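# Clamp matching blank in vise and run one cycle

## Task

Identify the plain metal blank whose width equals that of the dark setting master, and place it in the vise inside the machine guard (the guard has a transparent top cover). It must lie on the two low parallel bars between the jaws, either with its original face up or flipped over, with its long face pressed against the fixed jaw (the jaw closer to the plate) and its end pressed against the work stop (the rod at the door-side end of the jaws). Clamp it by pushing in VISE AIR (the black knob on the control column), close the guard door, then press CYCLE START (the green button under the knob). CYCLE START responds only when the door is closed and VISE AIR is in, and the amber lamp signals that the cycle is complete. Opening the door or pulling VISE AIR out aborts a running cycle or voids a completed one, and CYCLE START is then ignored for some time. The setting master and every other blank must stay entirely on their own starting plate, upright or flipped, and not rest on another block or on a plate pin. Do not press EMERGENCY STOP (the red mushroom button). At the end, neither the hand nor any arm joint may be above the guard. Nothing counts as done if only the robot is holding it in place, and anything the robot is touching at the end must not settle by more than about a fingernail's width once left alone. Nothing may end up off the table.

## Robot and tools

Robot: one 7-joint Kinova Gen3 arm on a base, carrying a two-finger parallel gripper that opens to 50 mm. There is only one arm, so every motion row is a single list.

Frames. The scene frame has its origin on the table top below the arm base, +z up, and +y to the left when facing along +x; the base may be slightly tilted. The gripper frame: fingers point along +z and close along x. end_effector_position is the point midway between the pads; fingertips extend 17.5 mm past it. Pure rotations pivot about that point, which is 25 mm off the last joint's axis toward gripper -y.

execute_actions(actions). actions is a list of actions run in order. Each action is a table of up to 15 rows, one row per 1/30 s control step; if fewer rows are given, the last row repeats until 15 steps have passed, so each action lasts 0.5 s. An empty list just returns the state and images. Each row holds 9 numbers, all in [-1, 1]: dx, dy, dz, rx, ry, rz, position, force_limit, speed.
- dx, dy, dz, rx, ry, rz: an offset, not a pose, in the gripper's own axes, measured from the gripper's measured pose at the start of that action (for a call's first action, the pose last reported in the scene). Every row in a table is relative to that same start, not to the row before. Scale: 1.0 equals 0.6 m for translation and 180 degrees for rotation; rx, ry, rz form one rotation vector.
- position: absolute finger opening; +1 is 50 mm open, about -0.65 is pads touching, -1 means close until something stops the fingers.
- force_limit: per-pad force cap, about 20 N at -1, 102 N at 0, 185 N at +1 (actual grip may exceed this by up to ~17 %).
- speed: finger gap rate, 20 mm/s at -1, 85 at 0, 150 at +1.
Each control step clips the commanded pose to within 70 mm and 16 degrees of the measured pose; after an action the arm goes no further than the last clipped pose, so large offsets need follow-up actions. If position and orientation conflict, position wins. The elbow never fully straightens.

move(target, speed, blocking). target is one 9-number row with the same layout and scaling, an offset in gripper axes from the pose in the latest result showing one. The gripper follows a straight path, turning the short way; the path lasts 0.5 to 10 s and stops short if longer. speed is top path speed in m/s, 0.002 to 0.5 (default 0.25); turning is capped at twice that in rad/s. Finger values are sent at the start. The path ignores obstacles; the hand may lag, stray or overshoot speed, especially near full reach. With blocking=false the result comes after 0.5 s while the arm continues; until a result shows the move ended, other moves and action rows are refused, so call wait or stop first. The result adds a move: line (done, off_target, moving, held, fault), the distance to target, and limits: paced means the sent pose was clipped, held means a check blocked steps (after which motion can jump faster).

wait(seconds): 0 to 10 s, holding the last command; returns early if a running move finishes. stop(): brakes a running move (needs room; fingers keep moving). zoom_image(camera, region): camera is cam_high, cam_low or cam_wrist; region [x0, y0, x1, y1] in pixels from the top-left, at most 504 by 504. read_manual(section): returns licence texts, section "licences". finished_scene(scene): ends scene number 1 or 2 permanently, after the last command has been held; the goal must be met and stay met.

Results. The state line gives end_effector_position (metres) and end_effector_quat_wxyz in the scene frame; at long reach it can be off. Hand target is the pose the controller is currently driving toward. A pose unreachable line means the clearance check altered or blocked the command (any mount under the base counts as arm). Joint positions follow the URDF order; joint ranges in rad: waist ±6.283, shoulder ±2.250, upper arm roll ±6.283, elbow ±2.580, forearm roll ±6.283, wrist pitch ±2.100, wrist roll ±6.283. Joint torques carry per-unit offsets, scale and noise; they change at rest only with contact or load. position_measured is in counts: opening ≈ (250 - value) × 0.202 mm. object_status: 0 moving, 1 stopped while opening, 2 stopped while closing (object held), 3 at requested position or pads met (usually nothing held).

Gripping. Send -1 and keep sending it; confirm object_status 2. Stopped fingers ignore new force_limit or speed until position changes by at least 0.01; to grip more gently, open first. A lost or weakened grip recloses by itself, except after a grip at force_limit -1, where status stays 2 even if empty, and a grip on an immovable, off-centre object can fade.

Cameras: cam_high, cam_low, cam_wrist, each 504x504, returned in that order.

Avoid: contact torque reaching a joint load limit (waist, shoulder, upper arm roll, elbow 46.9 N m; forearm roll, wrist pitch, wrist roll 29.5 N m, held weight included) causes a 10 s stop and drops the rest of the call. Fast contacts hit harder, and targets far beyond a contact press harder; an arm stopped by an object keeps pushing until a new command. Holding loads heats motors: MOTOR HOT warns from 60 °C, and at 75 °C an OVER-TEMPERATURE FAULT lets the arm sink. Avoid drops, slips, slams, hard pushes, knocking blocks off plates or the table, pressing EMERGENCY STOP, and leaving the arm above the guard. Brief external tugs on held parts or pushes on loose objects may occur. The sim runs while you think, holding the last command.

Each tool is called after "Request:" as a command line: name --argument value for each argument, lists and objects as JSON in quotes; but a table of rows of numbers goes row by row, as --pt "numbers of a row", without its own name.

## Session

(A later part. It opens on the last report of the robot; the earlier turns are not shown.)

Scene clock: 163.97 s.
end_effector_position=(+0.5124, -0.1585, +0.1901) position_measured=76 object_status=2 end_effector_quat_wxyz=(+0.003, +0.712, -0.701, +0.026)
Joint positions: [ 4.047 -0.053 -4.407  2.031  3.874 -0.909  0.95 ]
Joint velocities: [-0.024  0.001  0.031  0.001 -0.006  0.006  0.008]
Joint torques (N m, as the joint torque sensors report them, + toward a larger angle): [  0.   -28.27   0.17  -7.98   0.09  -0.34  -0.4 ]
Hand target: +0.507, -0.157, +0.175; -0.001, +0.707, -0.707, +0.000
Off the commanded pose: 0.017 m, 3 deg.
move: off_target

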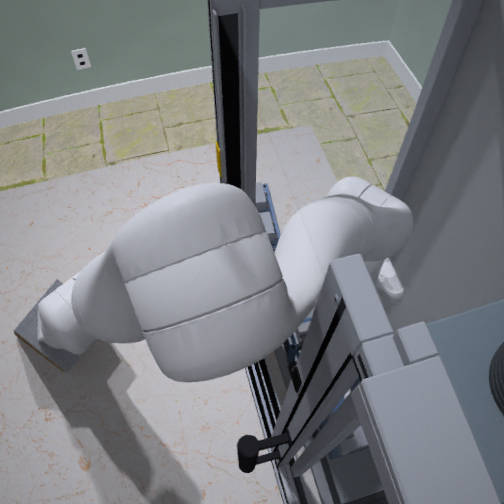

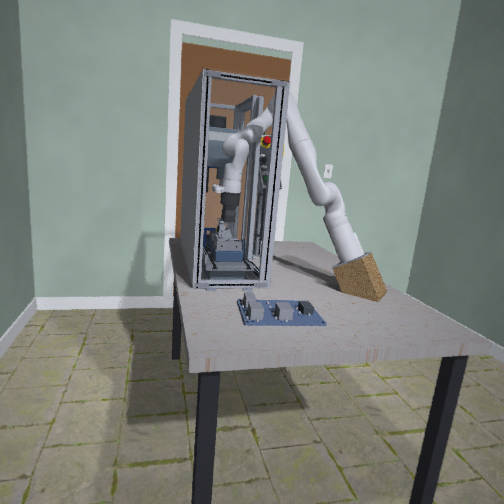

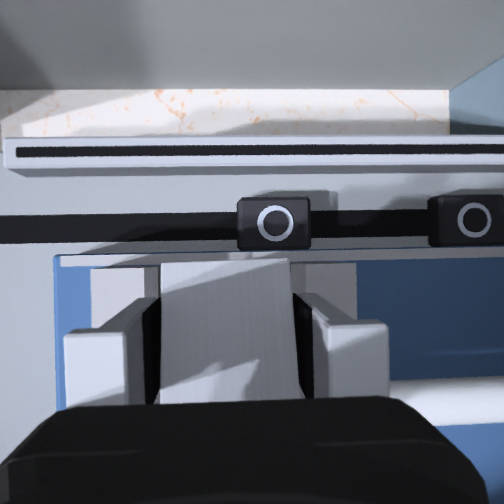

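Request:
move --target '[0,0.008,-0.02,0.07,-0.016,0.006,-1,0,0.5]' --speed 0.03

Scene clock: 171.13 s.
end_effector_position=(+0.5070, -0.1584, +0.2017) position_measured=76 object_status=2 end_effector_quat_wxyz=(-0.093, +0.702, -0.701, +0.085)
Joint positions: [ 3.974  0.213 -4.054  2.252  3.589 -0.409  1.271]
Joint velocities: [-0.004  0.003  0.     0.001 -0.003  0.003  0.003]
Joint torques (N m, as the joint torque sensors report them, + toward a larger angle): [-3.86 11.24 -1.45 -7.02 -0.04  1.04 -0.59]
Hand target: +0.507, -0.158, +0.202; -0.093, +0.702, -0.701, +0.085
Off the commanded pose: 0.000 m, 0 deg.
move: done

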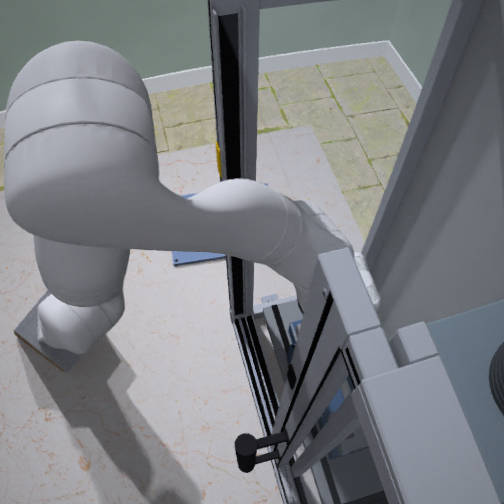

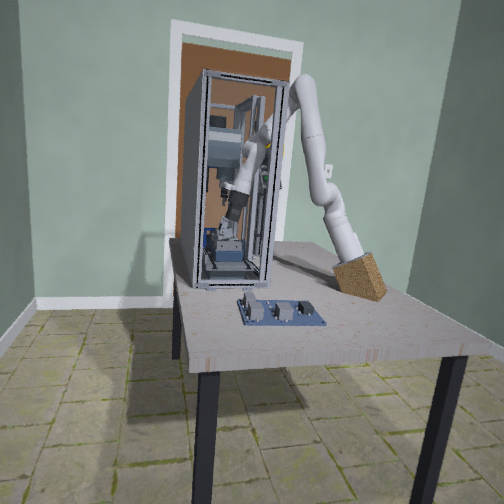

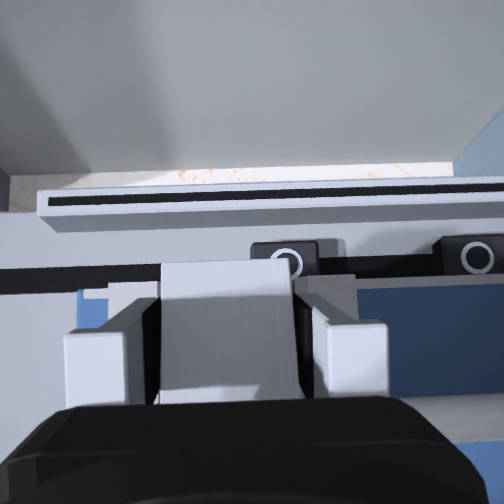

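Request:
move --target '[-0.002,0.012,0.048,0,0,0,-1,0,0.5]' --speed 0.015

Request:
zoom_image --camera "cam_low" --region '[195, 180, 275, 280]'

Scene clock: 173.93 s.
end_effector_position=(+0.5176, -0.1559, +0.1816) position_measured=76 object_status=2 end_effector_quat_wxyz=(-0.097, +0.705, -0.695, +0.098)
Joint positions: [ 4.226  0.178 -4.322  2.281  3.803 -0.326  1.055]
Joint velocities: [ 0.014  0.003 -0.018  0.001  0.017 -0.001 -0.021]
Joint torques (N m, as the joint torque sensors report them, + toward a larger angle): [ 1.22 -6.85 -0.63  3.71 -1.27  0.16 -0.29]
Hand target: +0.507, -0.157, +0.173; -0.093, +0.702, -0.701, +0.085
Off the commanded pose: 0.014 m, 2 deg.
move: off_target

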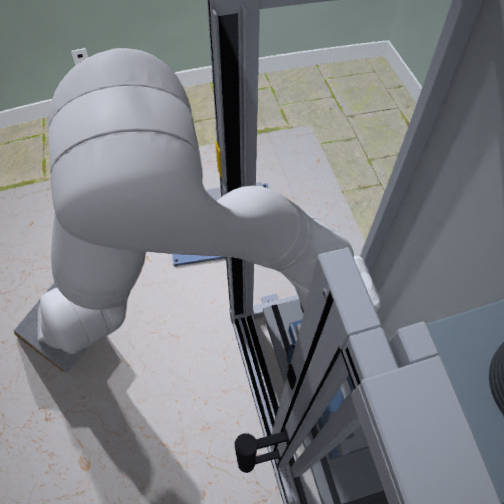

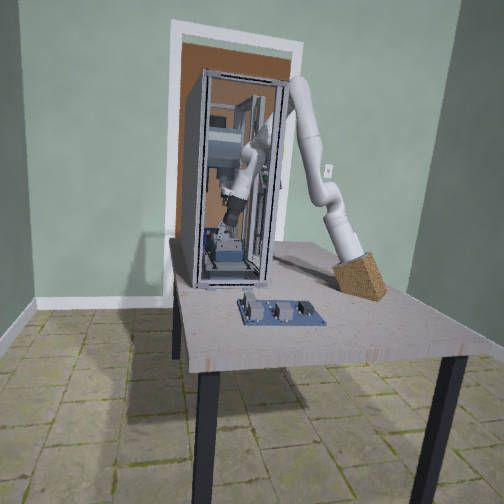

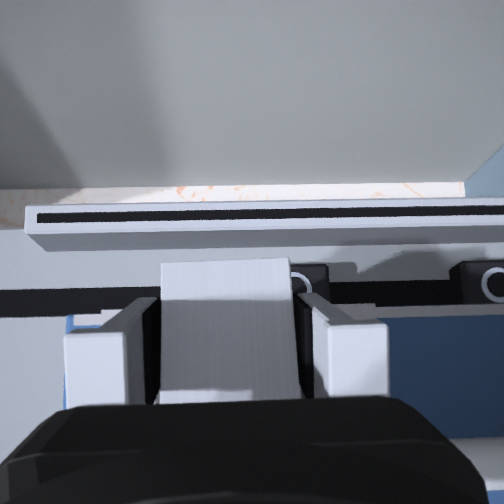

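Region (195, 180, 275, 280) of cam_low's 504x504 image, scaled by 5.040, with more detail than that image has; it fills the left 403 columns of this view, and the rest is white.

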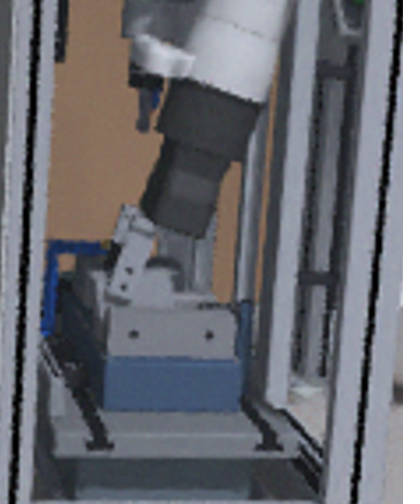

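Request:
move --target '[0,0.017,-0.002,0,0,0,-1,0,0.5]' --speed 0.015

Request:
execute_actions --actions '[[[0,0,0,0,0,0,1,0,-1]],[[0,0,0,0,0,0,1,0,-1]]]'

Request:
move --target '[0,0.12,-0.06,0,0,0,1,0,0]' --speed 0.05

Scene clock: 175.83 s.
end_effector_position=(+0.5118, -0.1561, +0.1823) position_measured=76 object_status=2 end_effector_quat_wxyz=(-0.100, +0.705, -0.695, +0.102)
Joint positions: [ 4.198  0.196 -4.279  2.306  3.792 -0.294  1.068]
Joint velocities: [-0.003  0.001  0.004  0.002 -0.002 -0.     0.002]
Joint torques (N m, as the joint torque sensors report them, + toward a larger angle): [-3.15  6.86 -1.39 -1.7  -0.5  -0.86 -0.28]
Hand target: +0.507, -0.156, +0.180; -0.097, +0.705, -0.695, +0.098
Off the commanded pose: 0.005 m, 1 deg.
move: off_target

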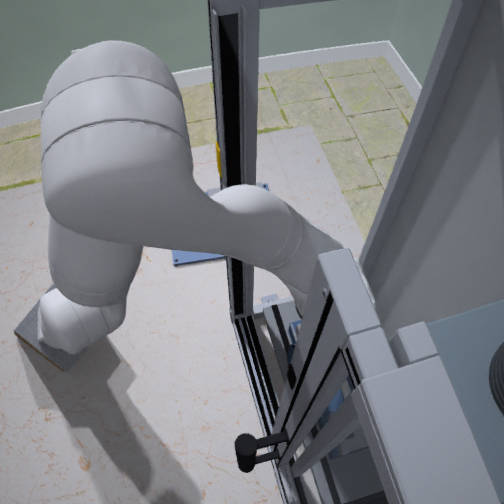

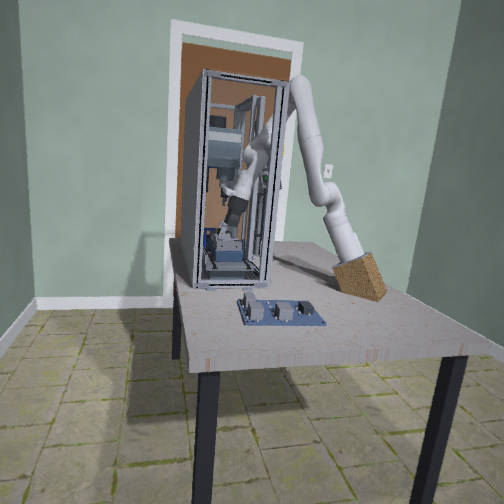

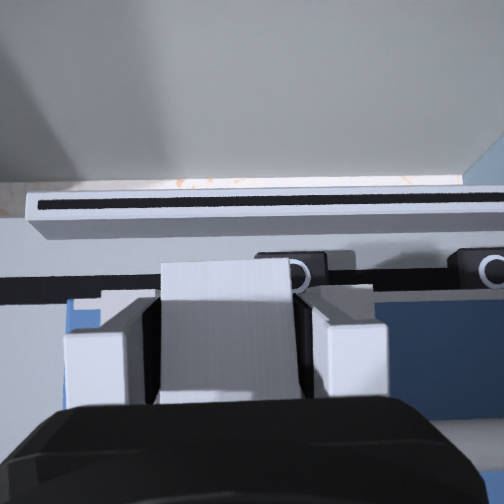

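Scene clock: 176.83 s.
end_effector_position=(+0.5118, -0.1561, +0.1823) position_measured=3 object_status=3 end_effector_quat_wxyz=(-0.100, +0.705, -0.695, +0.102)
Joint positions: [ 4.198  0.196 -4.279  2.306  3.792 -0.294  1.068]
Joint velocities: [ 0.     0.    -0.    -0.     0.    -0.001  0.001]
Joint torques (N m, as the joint torque sensors report them, + toward a larger angle): [-3.71  8.42 -0.99 -5.97 -0.09  0.64 -0.28]
Hand target: +0.512, -0.156, +0.182; -0.100, +0.705, -0.695, +0.102
Off the commanded pose: 0.000 m, 0 deg.

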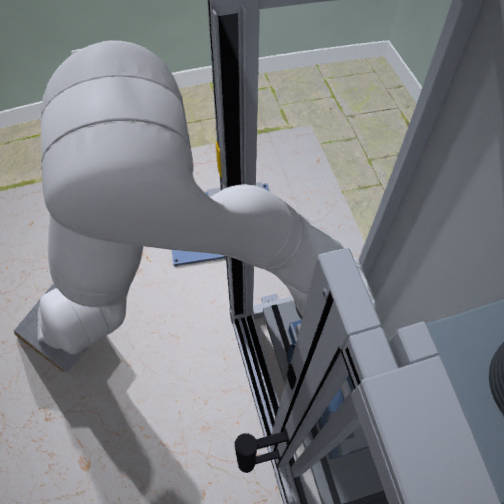

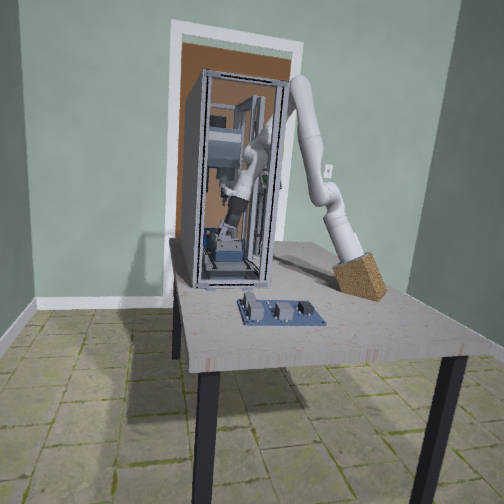

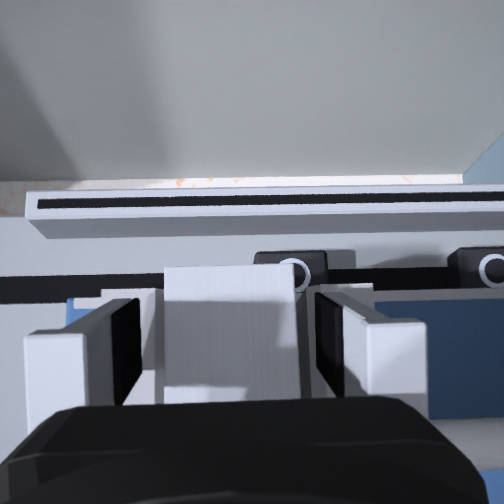

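Scene clock: 178.73 s.
end_effector_position=(+0.4323, -0.1575, +0.1962) position_measured=3 object_status=3 end_effector_quat_wxyz=(-0.099, +0.705, -0.695, +0.102)
Joint positions: [ 3.787  0.335 -3.802  2.498  3.612 -0.232  1.286]
Joint velocities: [-0.014  0.004  0.002 -0.001 -0.005 -0.     0.007]
Joint torques (N m, as the joint torque sensors report them, + toward a larger angle): [-1.82  8.62 -0.5  -5.8  -0.24  0.76 -0.09]
Hand target: +0.433, -0.157, +0.196; -0.099, +0.705, -0.695, +0.102
Off the commanded pose: 0.001 m, 0 deg.
move: done

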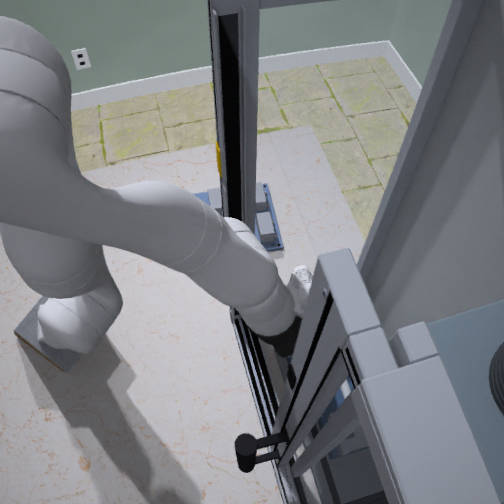

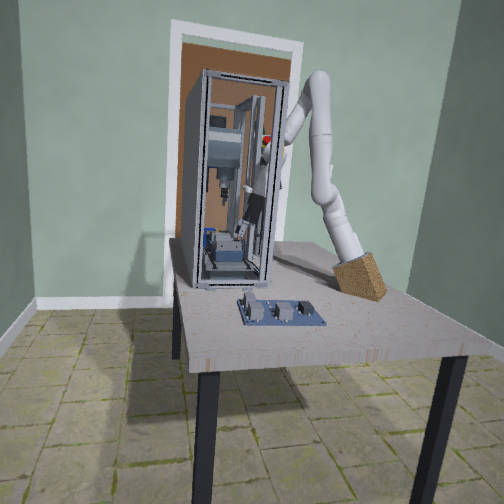

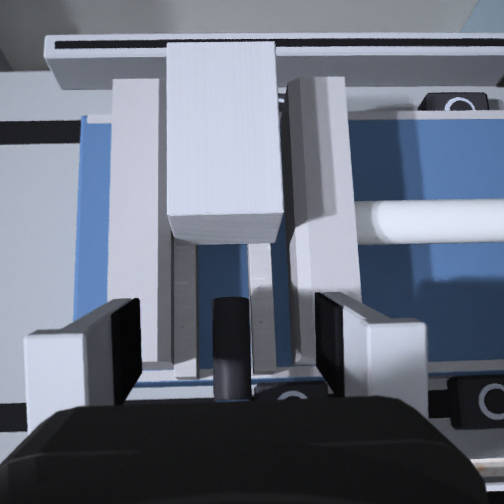

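Request:
move --target '[0,-0.12,0.06,0,0,0,1,0,0]' --speed 0.05

Request:
execute_actions --actions '[[[0,0,0,0,0,0,-1,-0.5,0.3]],[[0,0,0,0,0,0,-1,-0.5,0.3]]]'

Request:
move --target '[-0.01,0.045,0.011,0,0,0,-1,-0.5,0.3]' --speed 0.015

Scene clock: 181.80 s.
end_effector_position=(+0.5118, -0.1558, +0.1823) position_measured=3 object_status=3 end_effector_quat_wxyz=(-0.100, +0.705, -0.694, +0.102)
Joint positions: [ 4.191  0.193 -4.275  2.306  3.802 -0.297  1.059]
Joint velocities: [ 0.021 -0.003 -0.006  0.001  0.012 -0.004 -0.014]
Joint torques (N m, as the joint torque sensors report them, + toward a larger angle): [-3.84  9.71 -1.04 -5.8  -0.29  0.81 -0.15]
Hand target: +0.512, -0.157, +0.182; -0.099, +0.705, -0.695, +0.102
Off the commanded pose: 0.001 m, 0 deg.
move: done

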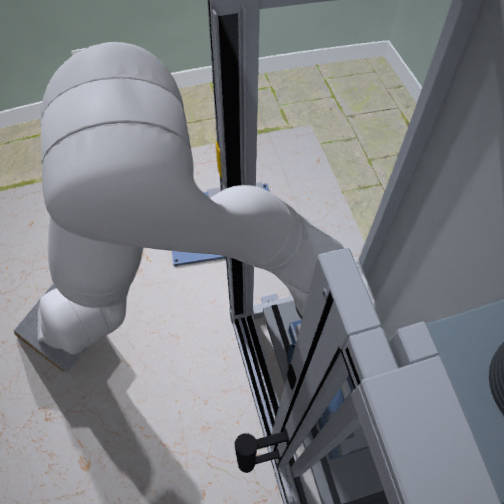

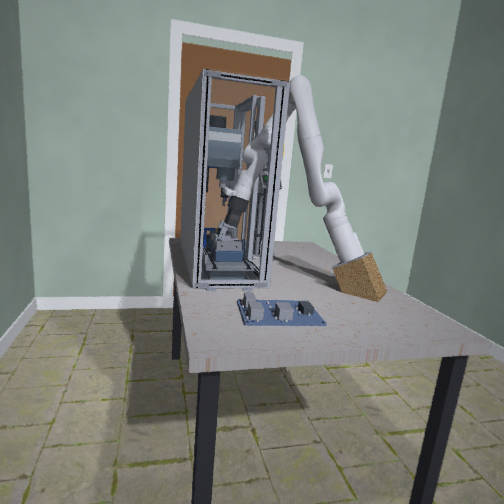

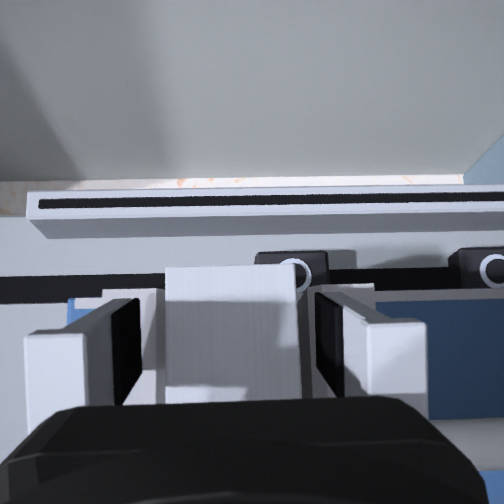

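Scene clock: 182.80 s.
end_effector_position=(+0.5118, -0.1560, +0.1824) position_measured=77 object_status=2 end_effector_quat_wxyz=(-0.100, +0.705, -0.695, +0.102)
Joint positions: [ 4.191  0.193 -4.274  2.306  3.803 -0.297  1.058]
Joint velocities: [0.    0.    0.    0.    0.    0.001 0.001]
Joint torques (N m, as the joint torque sensors report them, + toward a larger angle): [-3.8   8.71 -1.02 -5.69 -0.01  0.81 -0.34]
Hand target: +0.512, -0.156, +0.182; -0.100, +0.705, -0.695, +0.102
Off the commanded pose: 0.000 m, 0 deg.

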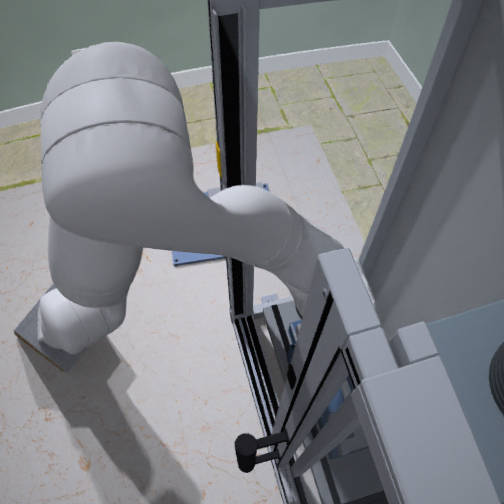

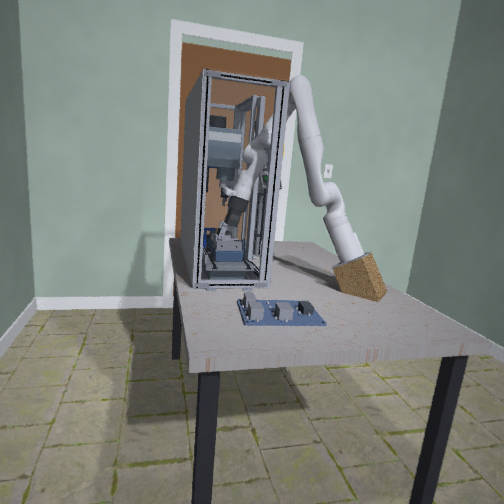

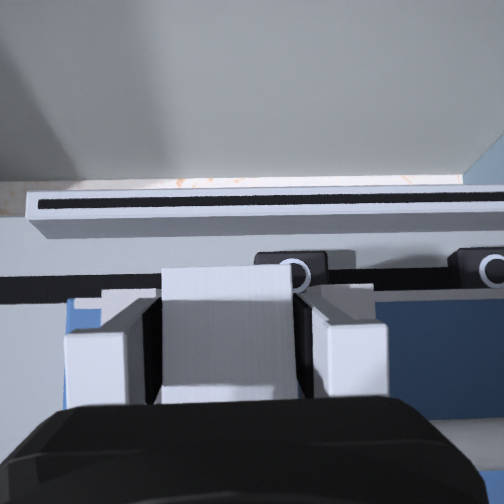

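Scene clock: 184.93 s.
end_effector_position=(+0.5097, -0.1550, +0.1813) position_measured=77 object_status=2 end_effector_quat_wxyz=(-0.110, +0.703, -0.692, +0.123)
Joint positions: [ 4.289  0.251 -4.334  2.364  3.858 -0.181  0.991]
Joint velocities: [ 0.002  0.002 -0.003  0.001  0.007  0.002 -0.008]
Joint torques (N m, as the joint torque sensors report them, + toward a larger angle): [-2.76 -5.29 -5.82 17.16 -1.51 -3.8   0.07]
Hand target: +0.488, -0.150, +0.169; -0.100, +0.705, -0.694, +0.102
Off the commanded pose: 0.026 m, 3 deg.
move: off_target

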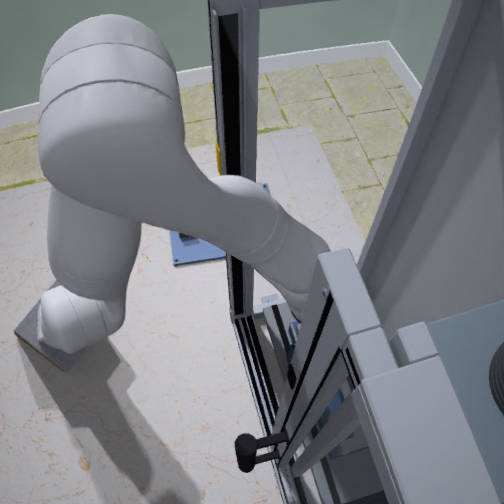

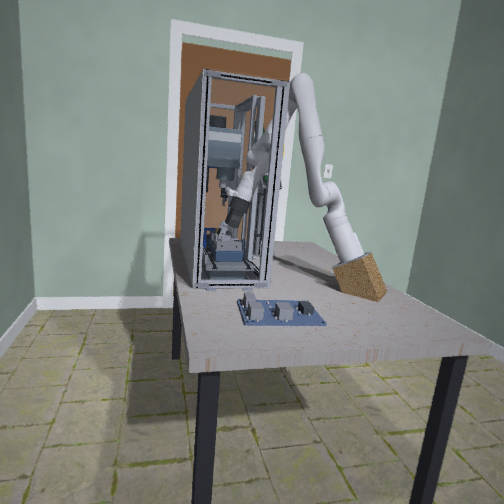

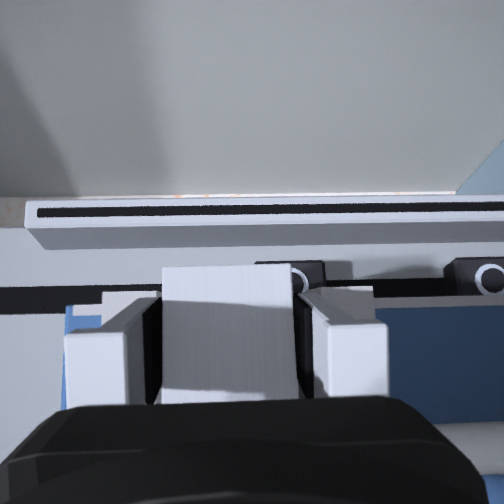

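Request:
move --target '[-0.006,0.045,-0.018,0,0,0,-1,-0.5,0.3]' --speed 0.015

Scene clock: 187.53 s.
end_effector_position=(+0.4876, -0.1550, +0.1857) position_measured=77 object_status=2 end_effector_quat_wxyz=(-0.113, +0.700, -0.693, +0.129)
Joint positions: [ 4.182  0.295 -4.201  2.434  3.846 -0.128  1.005]
Joint velocities: [-0.006  0.001  0.005  0.     0.001  0.    -0.   ]
Joint torques (N m, as the joint torque sensors report them, + toward a larger angle): [-6.5   6.84 -2.8   2.06 -0.87 -0.56 -0.5 ]
Hand target: +0.481, -0.152, +0.183; -0.110, +0.703, -0.692, +0.123
Off the commanded pose: 0.008 m, 1 deg.
move: off_target

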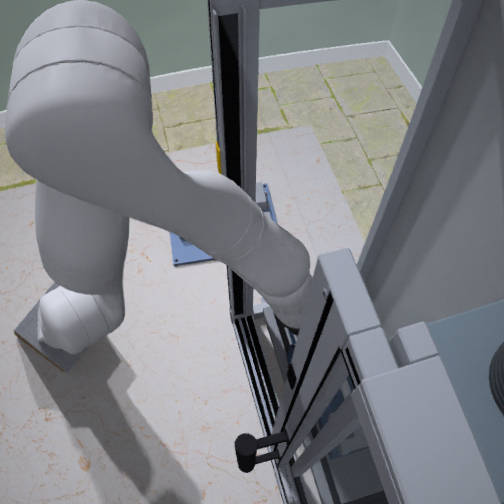

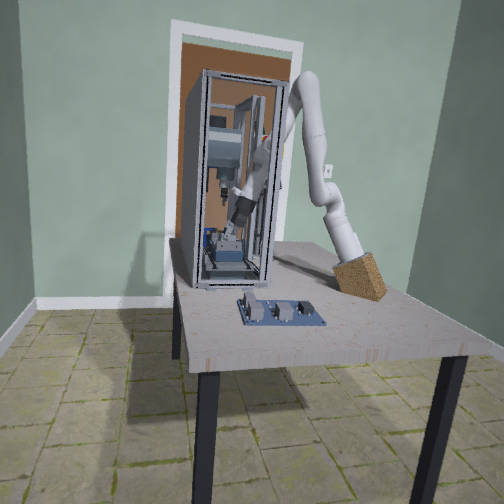

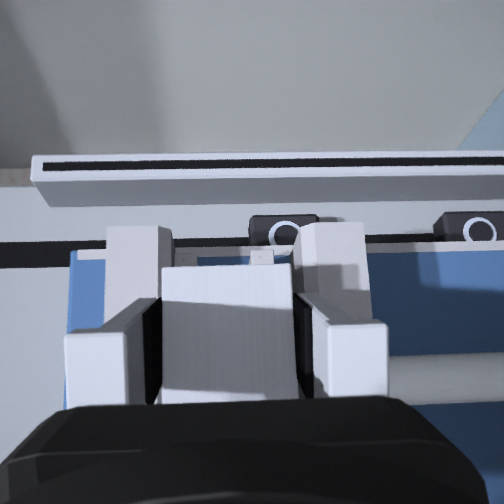

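Request:
execute_actions --actions '[[[0,0,0,0,0,0,1,0,-0.5]],[[0,0,0,0,0,0,1,0,-0.5]]]'

Request:
move --target '[0,0.1,-0.1,0,0,0,1,0,0]' --speed 0.06

Scene clock: 188.97 s.
end_effector_position=(+0.4876, -0.1550, +0.1857) position_measured=3 object_status=3 end_effector_quat_wxyz=(-0.113, +0.700, -0.693, +0.129)
Joint positions: [ 4.182  0.295 -4.201  2.434  3.845 -0.128  1.005]
Joint velocities: [-0.     0.    -0.     0.    -0.    -0.001  0.001]
Joint torques (N m, as the joint torque sensors report them, + toward a larger angle): [-3.21  7.82 -0.24 -5.61 -0.17  0.9  -0.13]
Hand target: +0.488, -0.155, +0.186; -0.113, +0.700, -0.693, +0.129
Off the commanded pose: 0.000 m, 0 deg.

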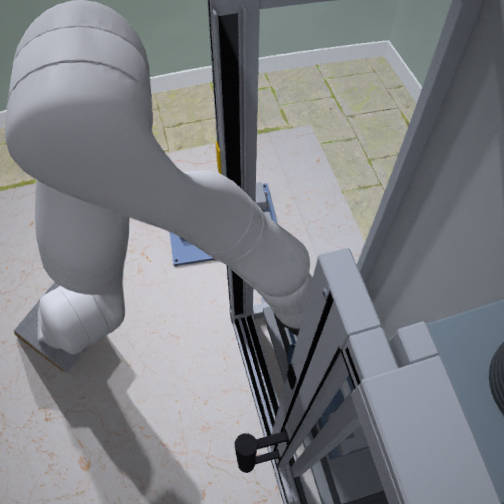

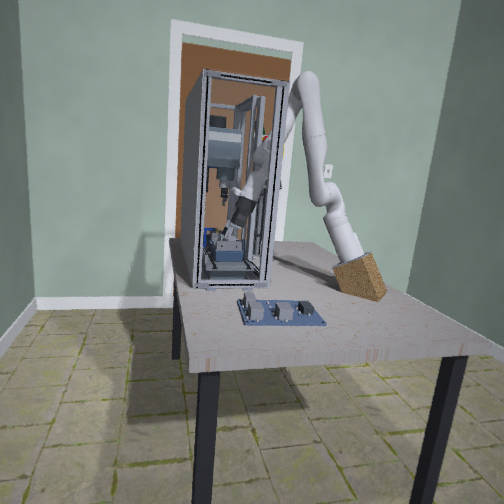

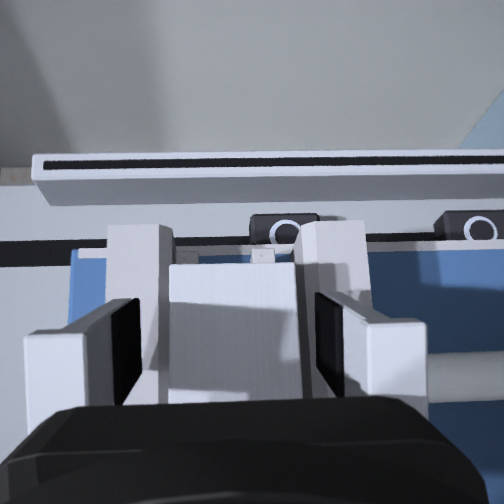

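Scene clock: 190.73 s.
end_effector_position=(+0.4107, -0.1551, +0.2216) position_measured=3 object_status=3 end_effector_quat_wxyz=(-0.112, +0.700, -0.693, +0.129)
Joint positions: [ 3.579  0.45  -3.646  2.564  3.682 -0.261  1.193]
Joint velocities: [-0.017  0.005  0.002 -0.002 -0.006  0.001  0.008]
Joint torques (N m, as the joint torque sensors report them, + toward a larger angle): [-1.63  6.29 -0.51 -6.65 -0.01  1.06 -0.49]
Hand target: +0.411, -0.154, +0.222; -0.112, +0.700, -0.693, +0.129
Off the commanded pose: 0.001 m, 0 deg.
move: done

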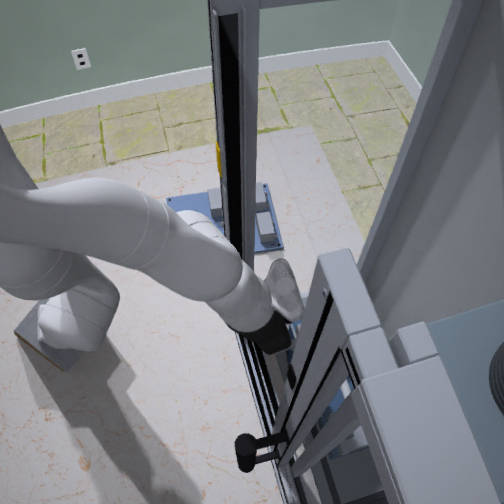

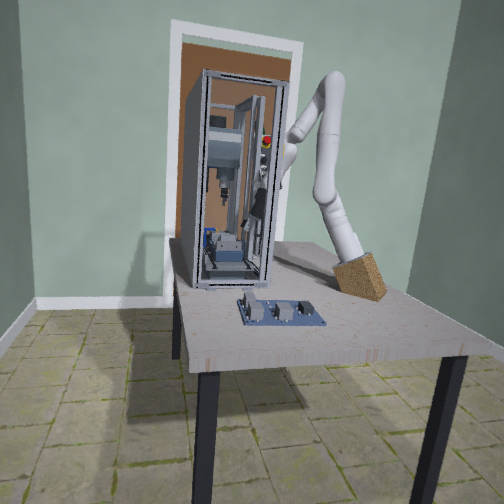

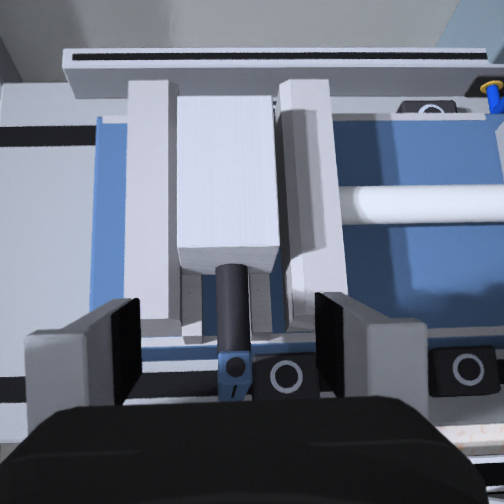

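Request:
execute_actions --actions '[]'

Scene clock: 192.20 s.
end_effector_position=(+0.4110, -0.1545, +0.2220) position_measured=3 object_status=3 end_effector_quat_wxyz=(-0.112, +0.700, -0.693, +0.129)
Joint positions: [ 3.577  0.451 -3.645  2.564  3.682 -0.261  1.194]
Joint velocities: [ 0.     0.    -0.     0.    -0.    -0.    -0.001]
Joint torques (N m, as the joint torque sensors report them, + toward a larger angle): [-1.71  7.23 -0.48 -6.7   0.25  0.7  -0.2 ]
Hand target: +0.411, -0.154, +0.222; -0.112, +0.700, -0.693, +0.129
Off the commanded pose: 0.000 m, 0 deg.

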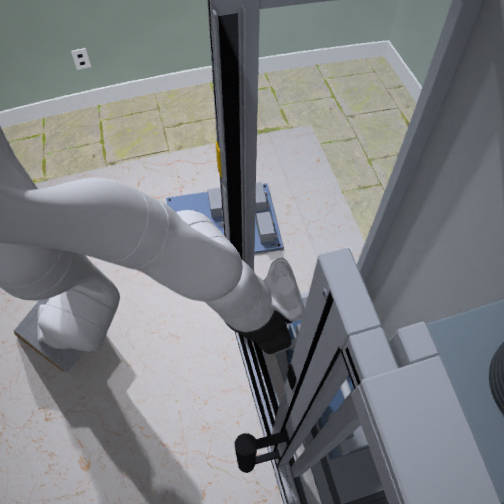

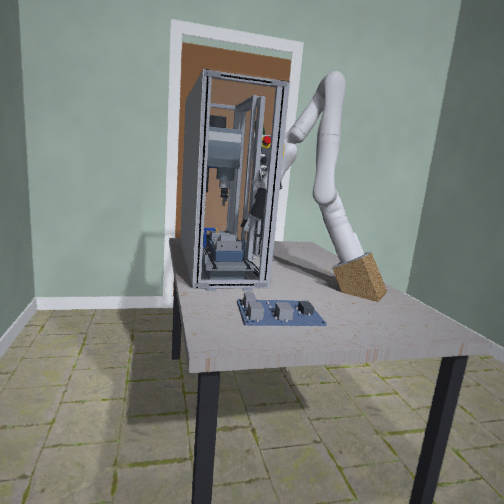

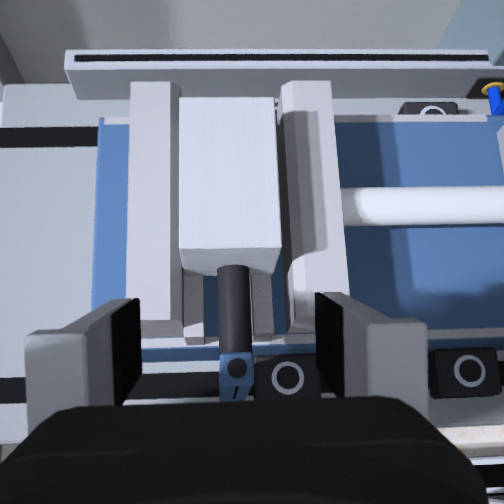

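Request:
zoom_image --camera "cam_low" --region '[190, 60, 350, 300]'

Request:
zoom_image --camera "cam_high" --region '[160, 0, 320, 280]'

Region (190, 60, 350, 300) of cam_low's 504x504 image, scaled by 2.100, with more detail than that image has.

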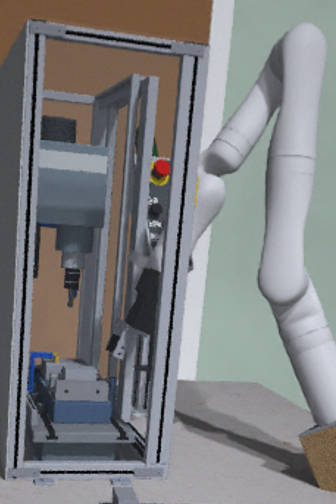

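Region (160, 0, 320, 280) of cam_high's 504x504 image, scaled by 1.800, with more detail than that image has; it fills the left 288 columns of this view, and the rest is white.

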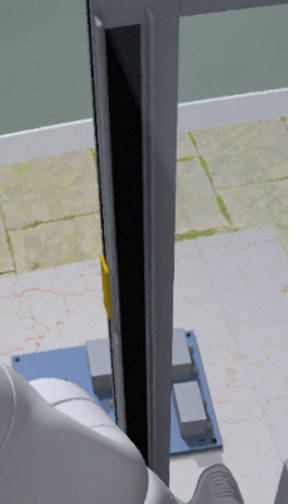

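Request:
move --target '[0,0.122,-0.335,0,0,0,1,0,0]' --speed 0.08

Scene clock: 196.67 s.
end_effector_position=(+0.2750, -0.1513, +0.3866) position_measured=3 object_status=3 end_effector_quat_wxyz=(-0.111, +0.700, -0.693, +0.130)
Joint positions: [ 3.09   1.09  -3.494  2.284  3.336 -1.258  1.448]
Joint velocities: [-0.001  0.006 -0.    -0.001 -0.    -0.     0.   ]
Joint torques (N m, as the joint torque sensors report them, + toward a larger angle): [  2.01  -1.89  -0.94 -10.96   0.02   1.02  -0.09]
Hand target: +0.275, -0.151, +0.387; -0.111, +0.700, -0.693, +0.130
Off the commanded pose: 0.001 m, 0 deg.
move: done

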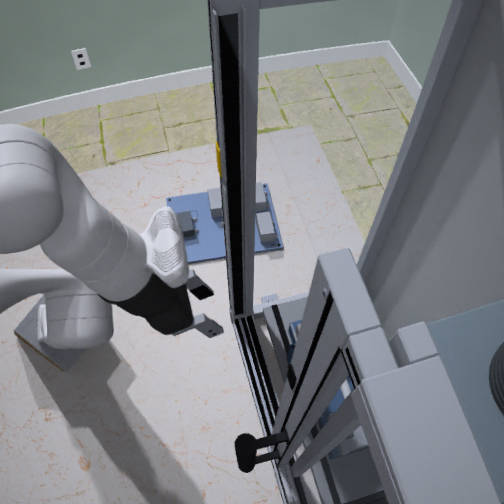

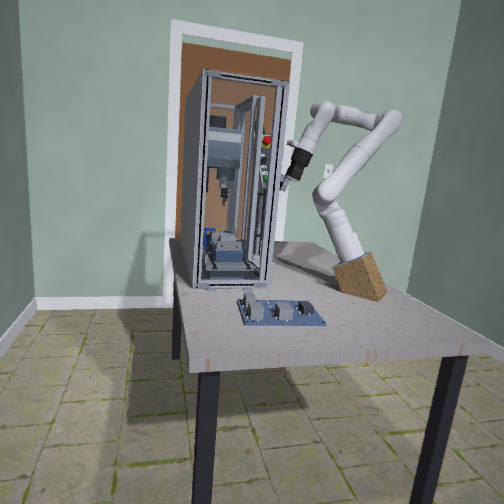

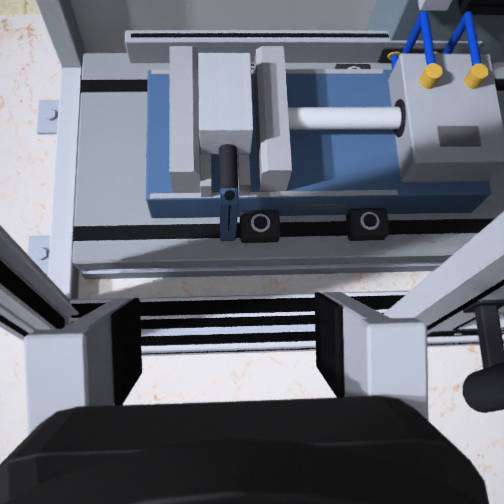

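Request:
move --target '[0,0.05,0,0,0.4,0,1,0,0]' --speed 0.2

Scene clock: 200.47 s.
end_effector_position=(+0.2467, -0.1520, +0.3763) position_measured=3 object_status=3 end_effector_quat_wxyz=(-0.319, -0.492, +0.626, -0.515)
Joint positions: [ 3.974  1.774 -4.573  2.386  3.196 -1.23   1.1  ]
Joint velocities: [ 0.007  0.006 -0.004  0.     0.002 -0.001 -0.006]
Joint torques (N m, as the joint torque sensors report them, + toward a larger angle): [-4.09 -8.93  5.02 -2.36  3.16 -0.67  0.05]
Hand target: +0.247, -0.152, +0.376; -0.319, -0.491, +0.626, -0.515
Off the commanded pose: 0.000 m, 0 deg.
move: done

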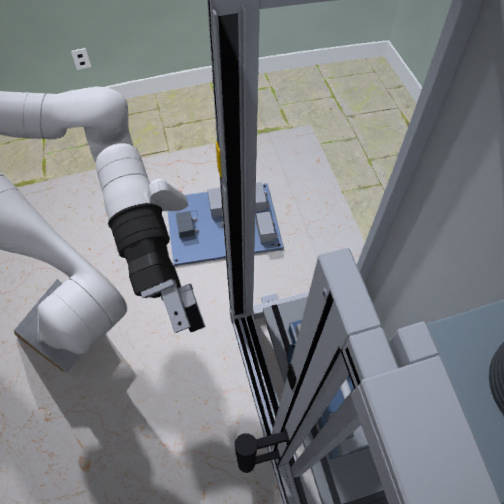

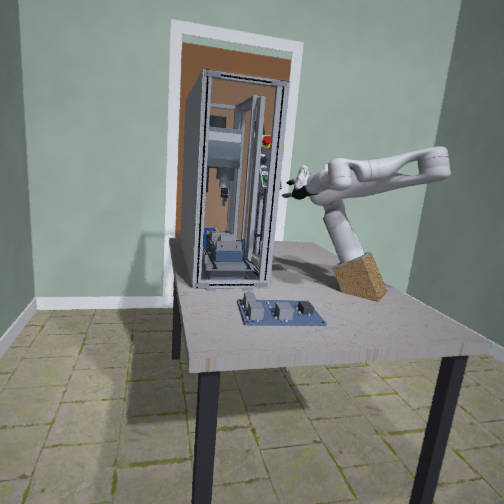

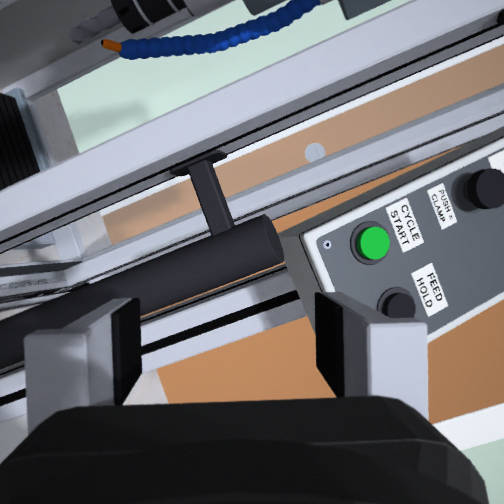

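Request:
move --target '[0.1,0,0.2,0,0,0,1,0,0]' --speed 0.15

Scene clock: 203.17 s.
end_effector_position=(+0.2413, -0.2831, +0.3994) position_measured=3 object_status=3 end_effector_quat_wxyz=(-0.345, -0.476, +0.675, -0.447)
Joint positions: [ 4.21   1.484 -4.121  2.58   3.527 -0.837  1.173]
Joint velocities: [ 0.052  0.06   0.089  0.    -0.076  0.049  0.161]
Joint torques (N m, as the joint torque sensors report them, + toward a larger angle): [-3.6  -5.13  3.56 -5.67  1.82 -0.57  0.01]
Hand target: +0.241, -0.283, +0.399; -0.345, -0.476, +0.675, -0.446
Off the commanded pose: 0.001 m, 10 deg.
joint sent to its limit — the command would take joint 4 (elbow) past its upper limit, so that joint was sent only as far as its limit.
move: off_target

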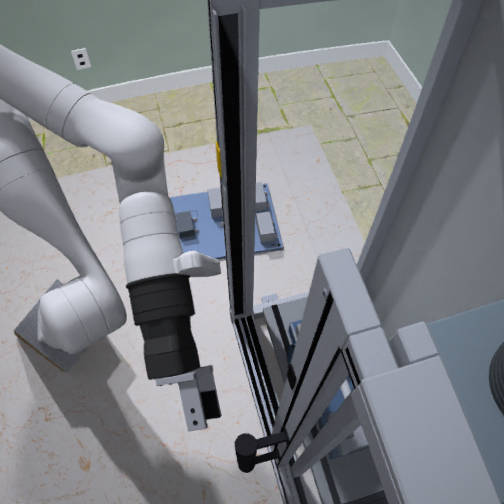

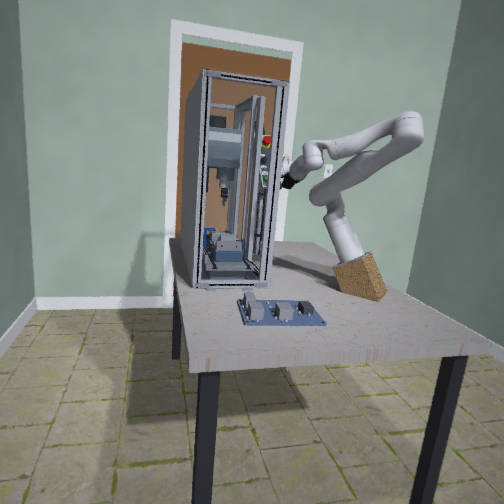

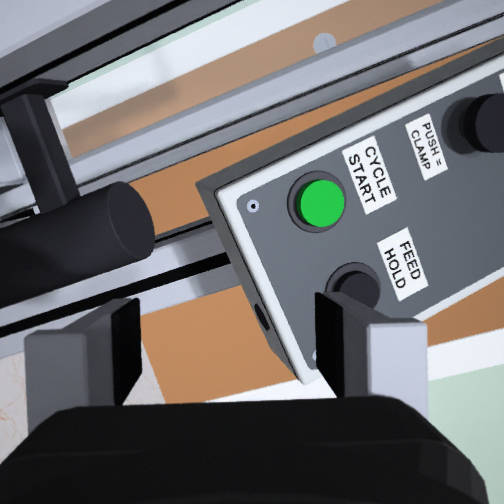

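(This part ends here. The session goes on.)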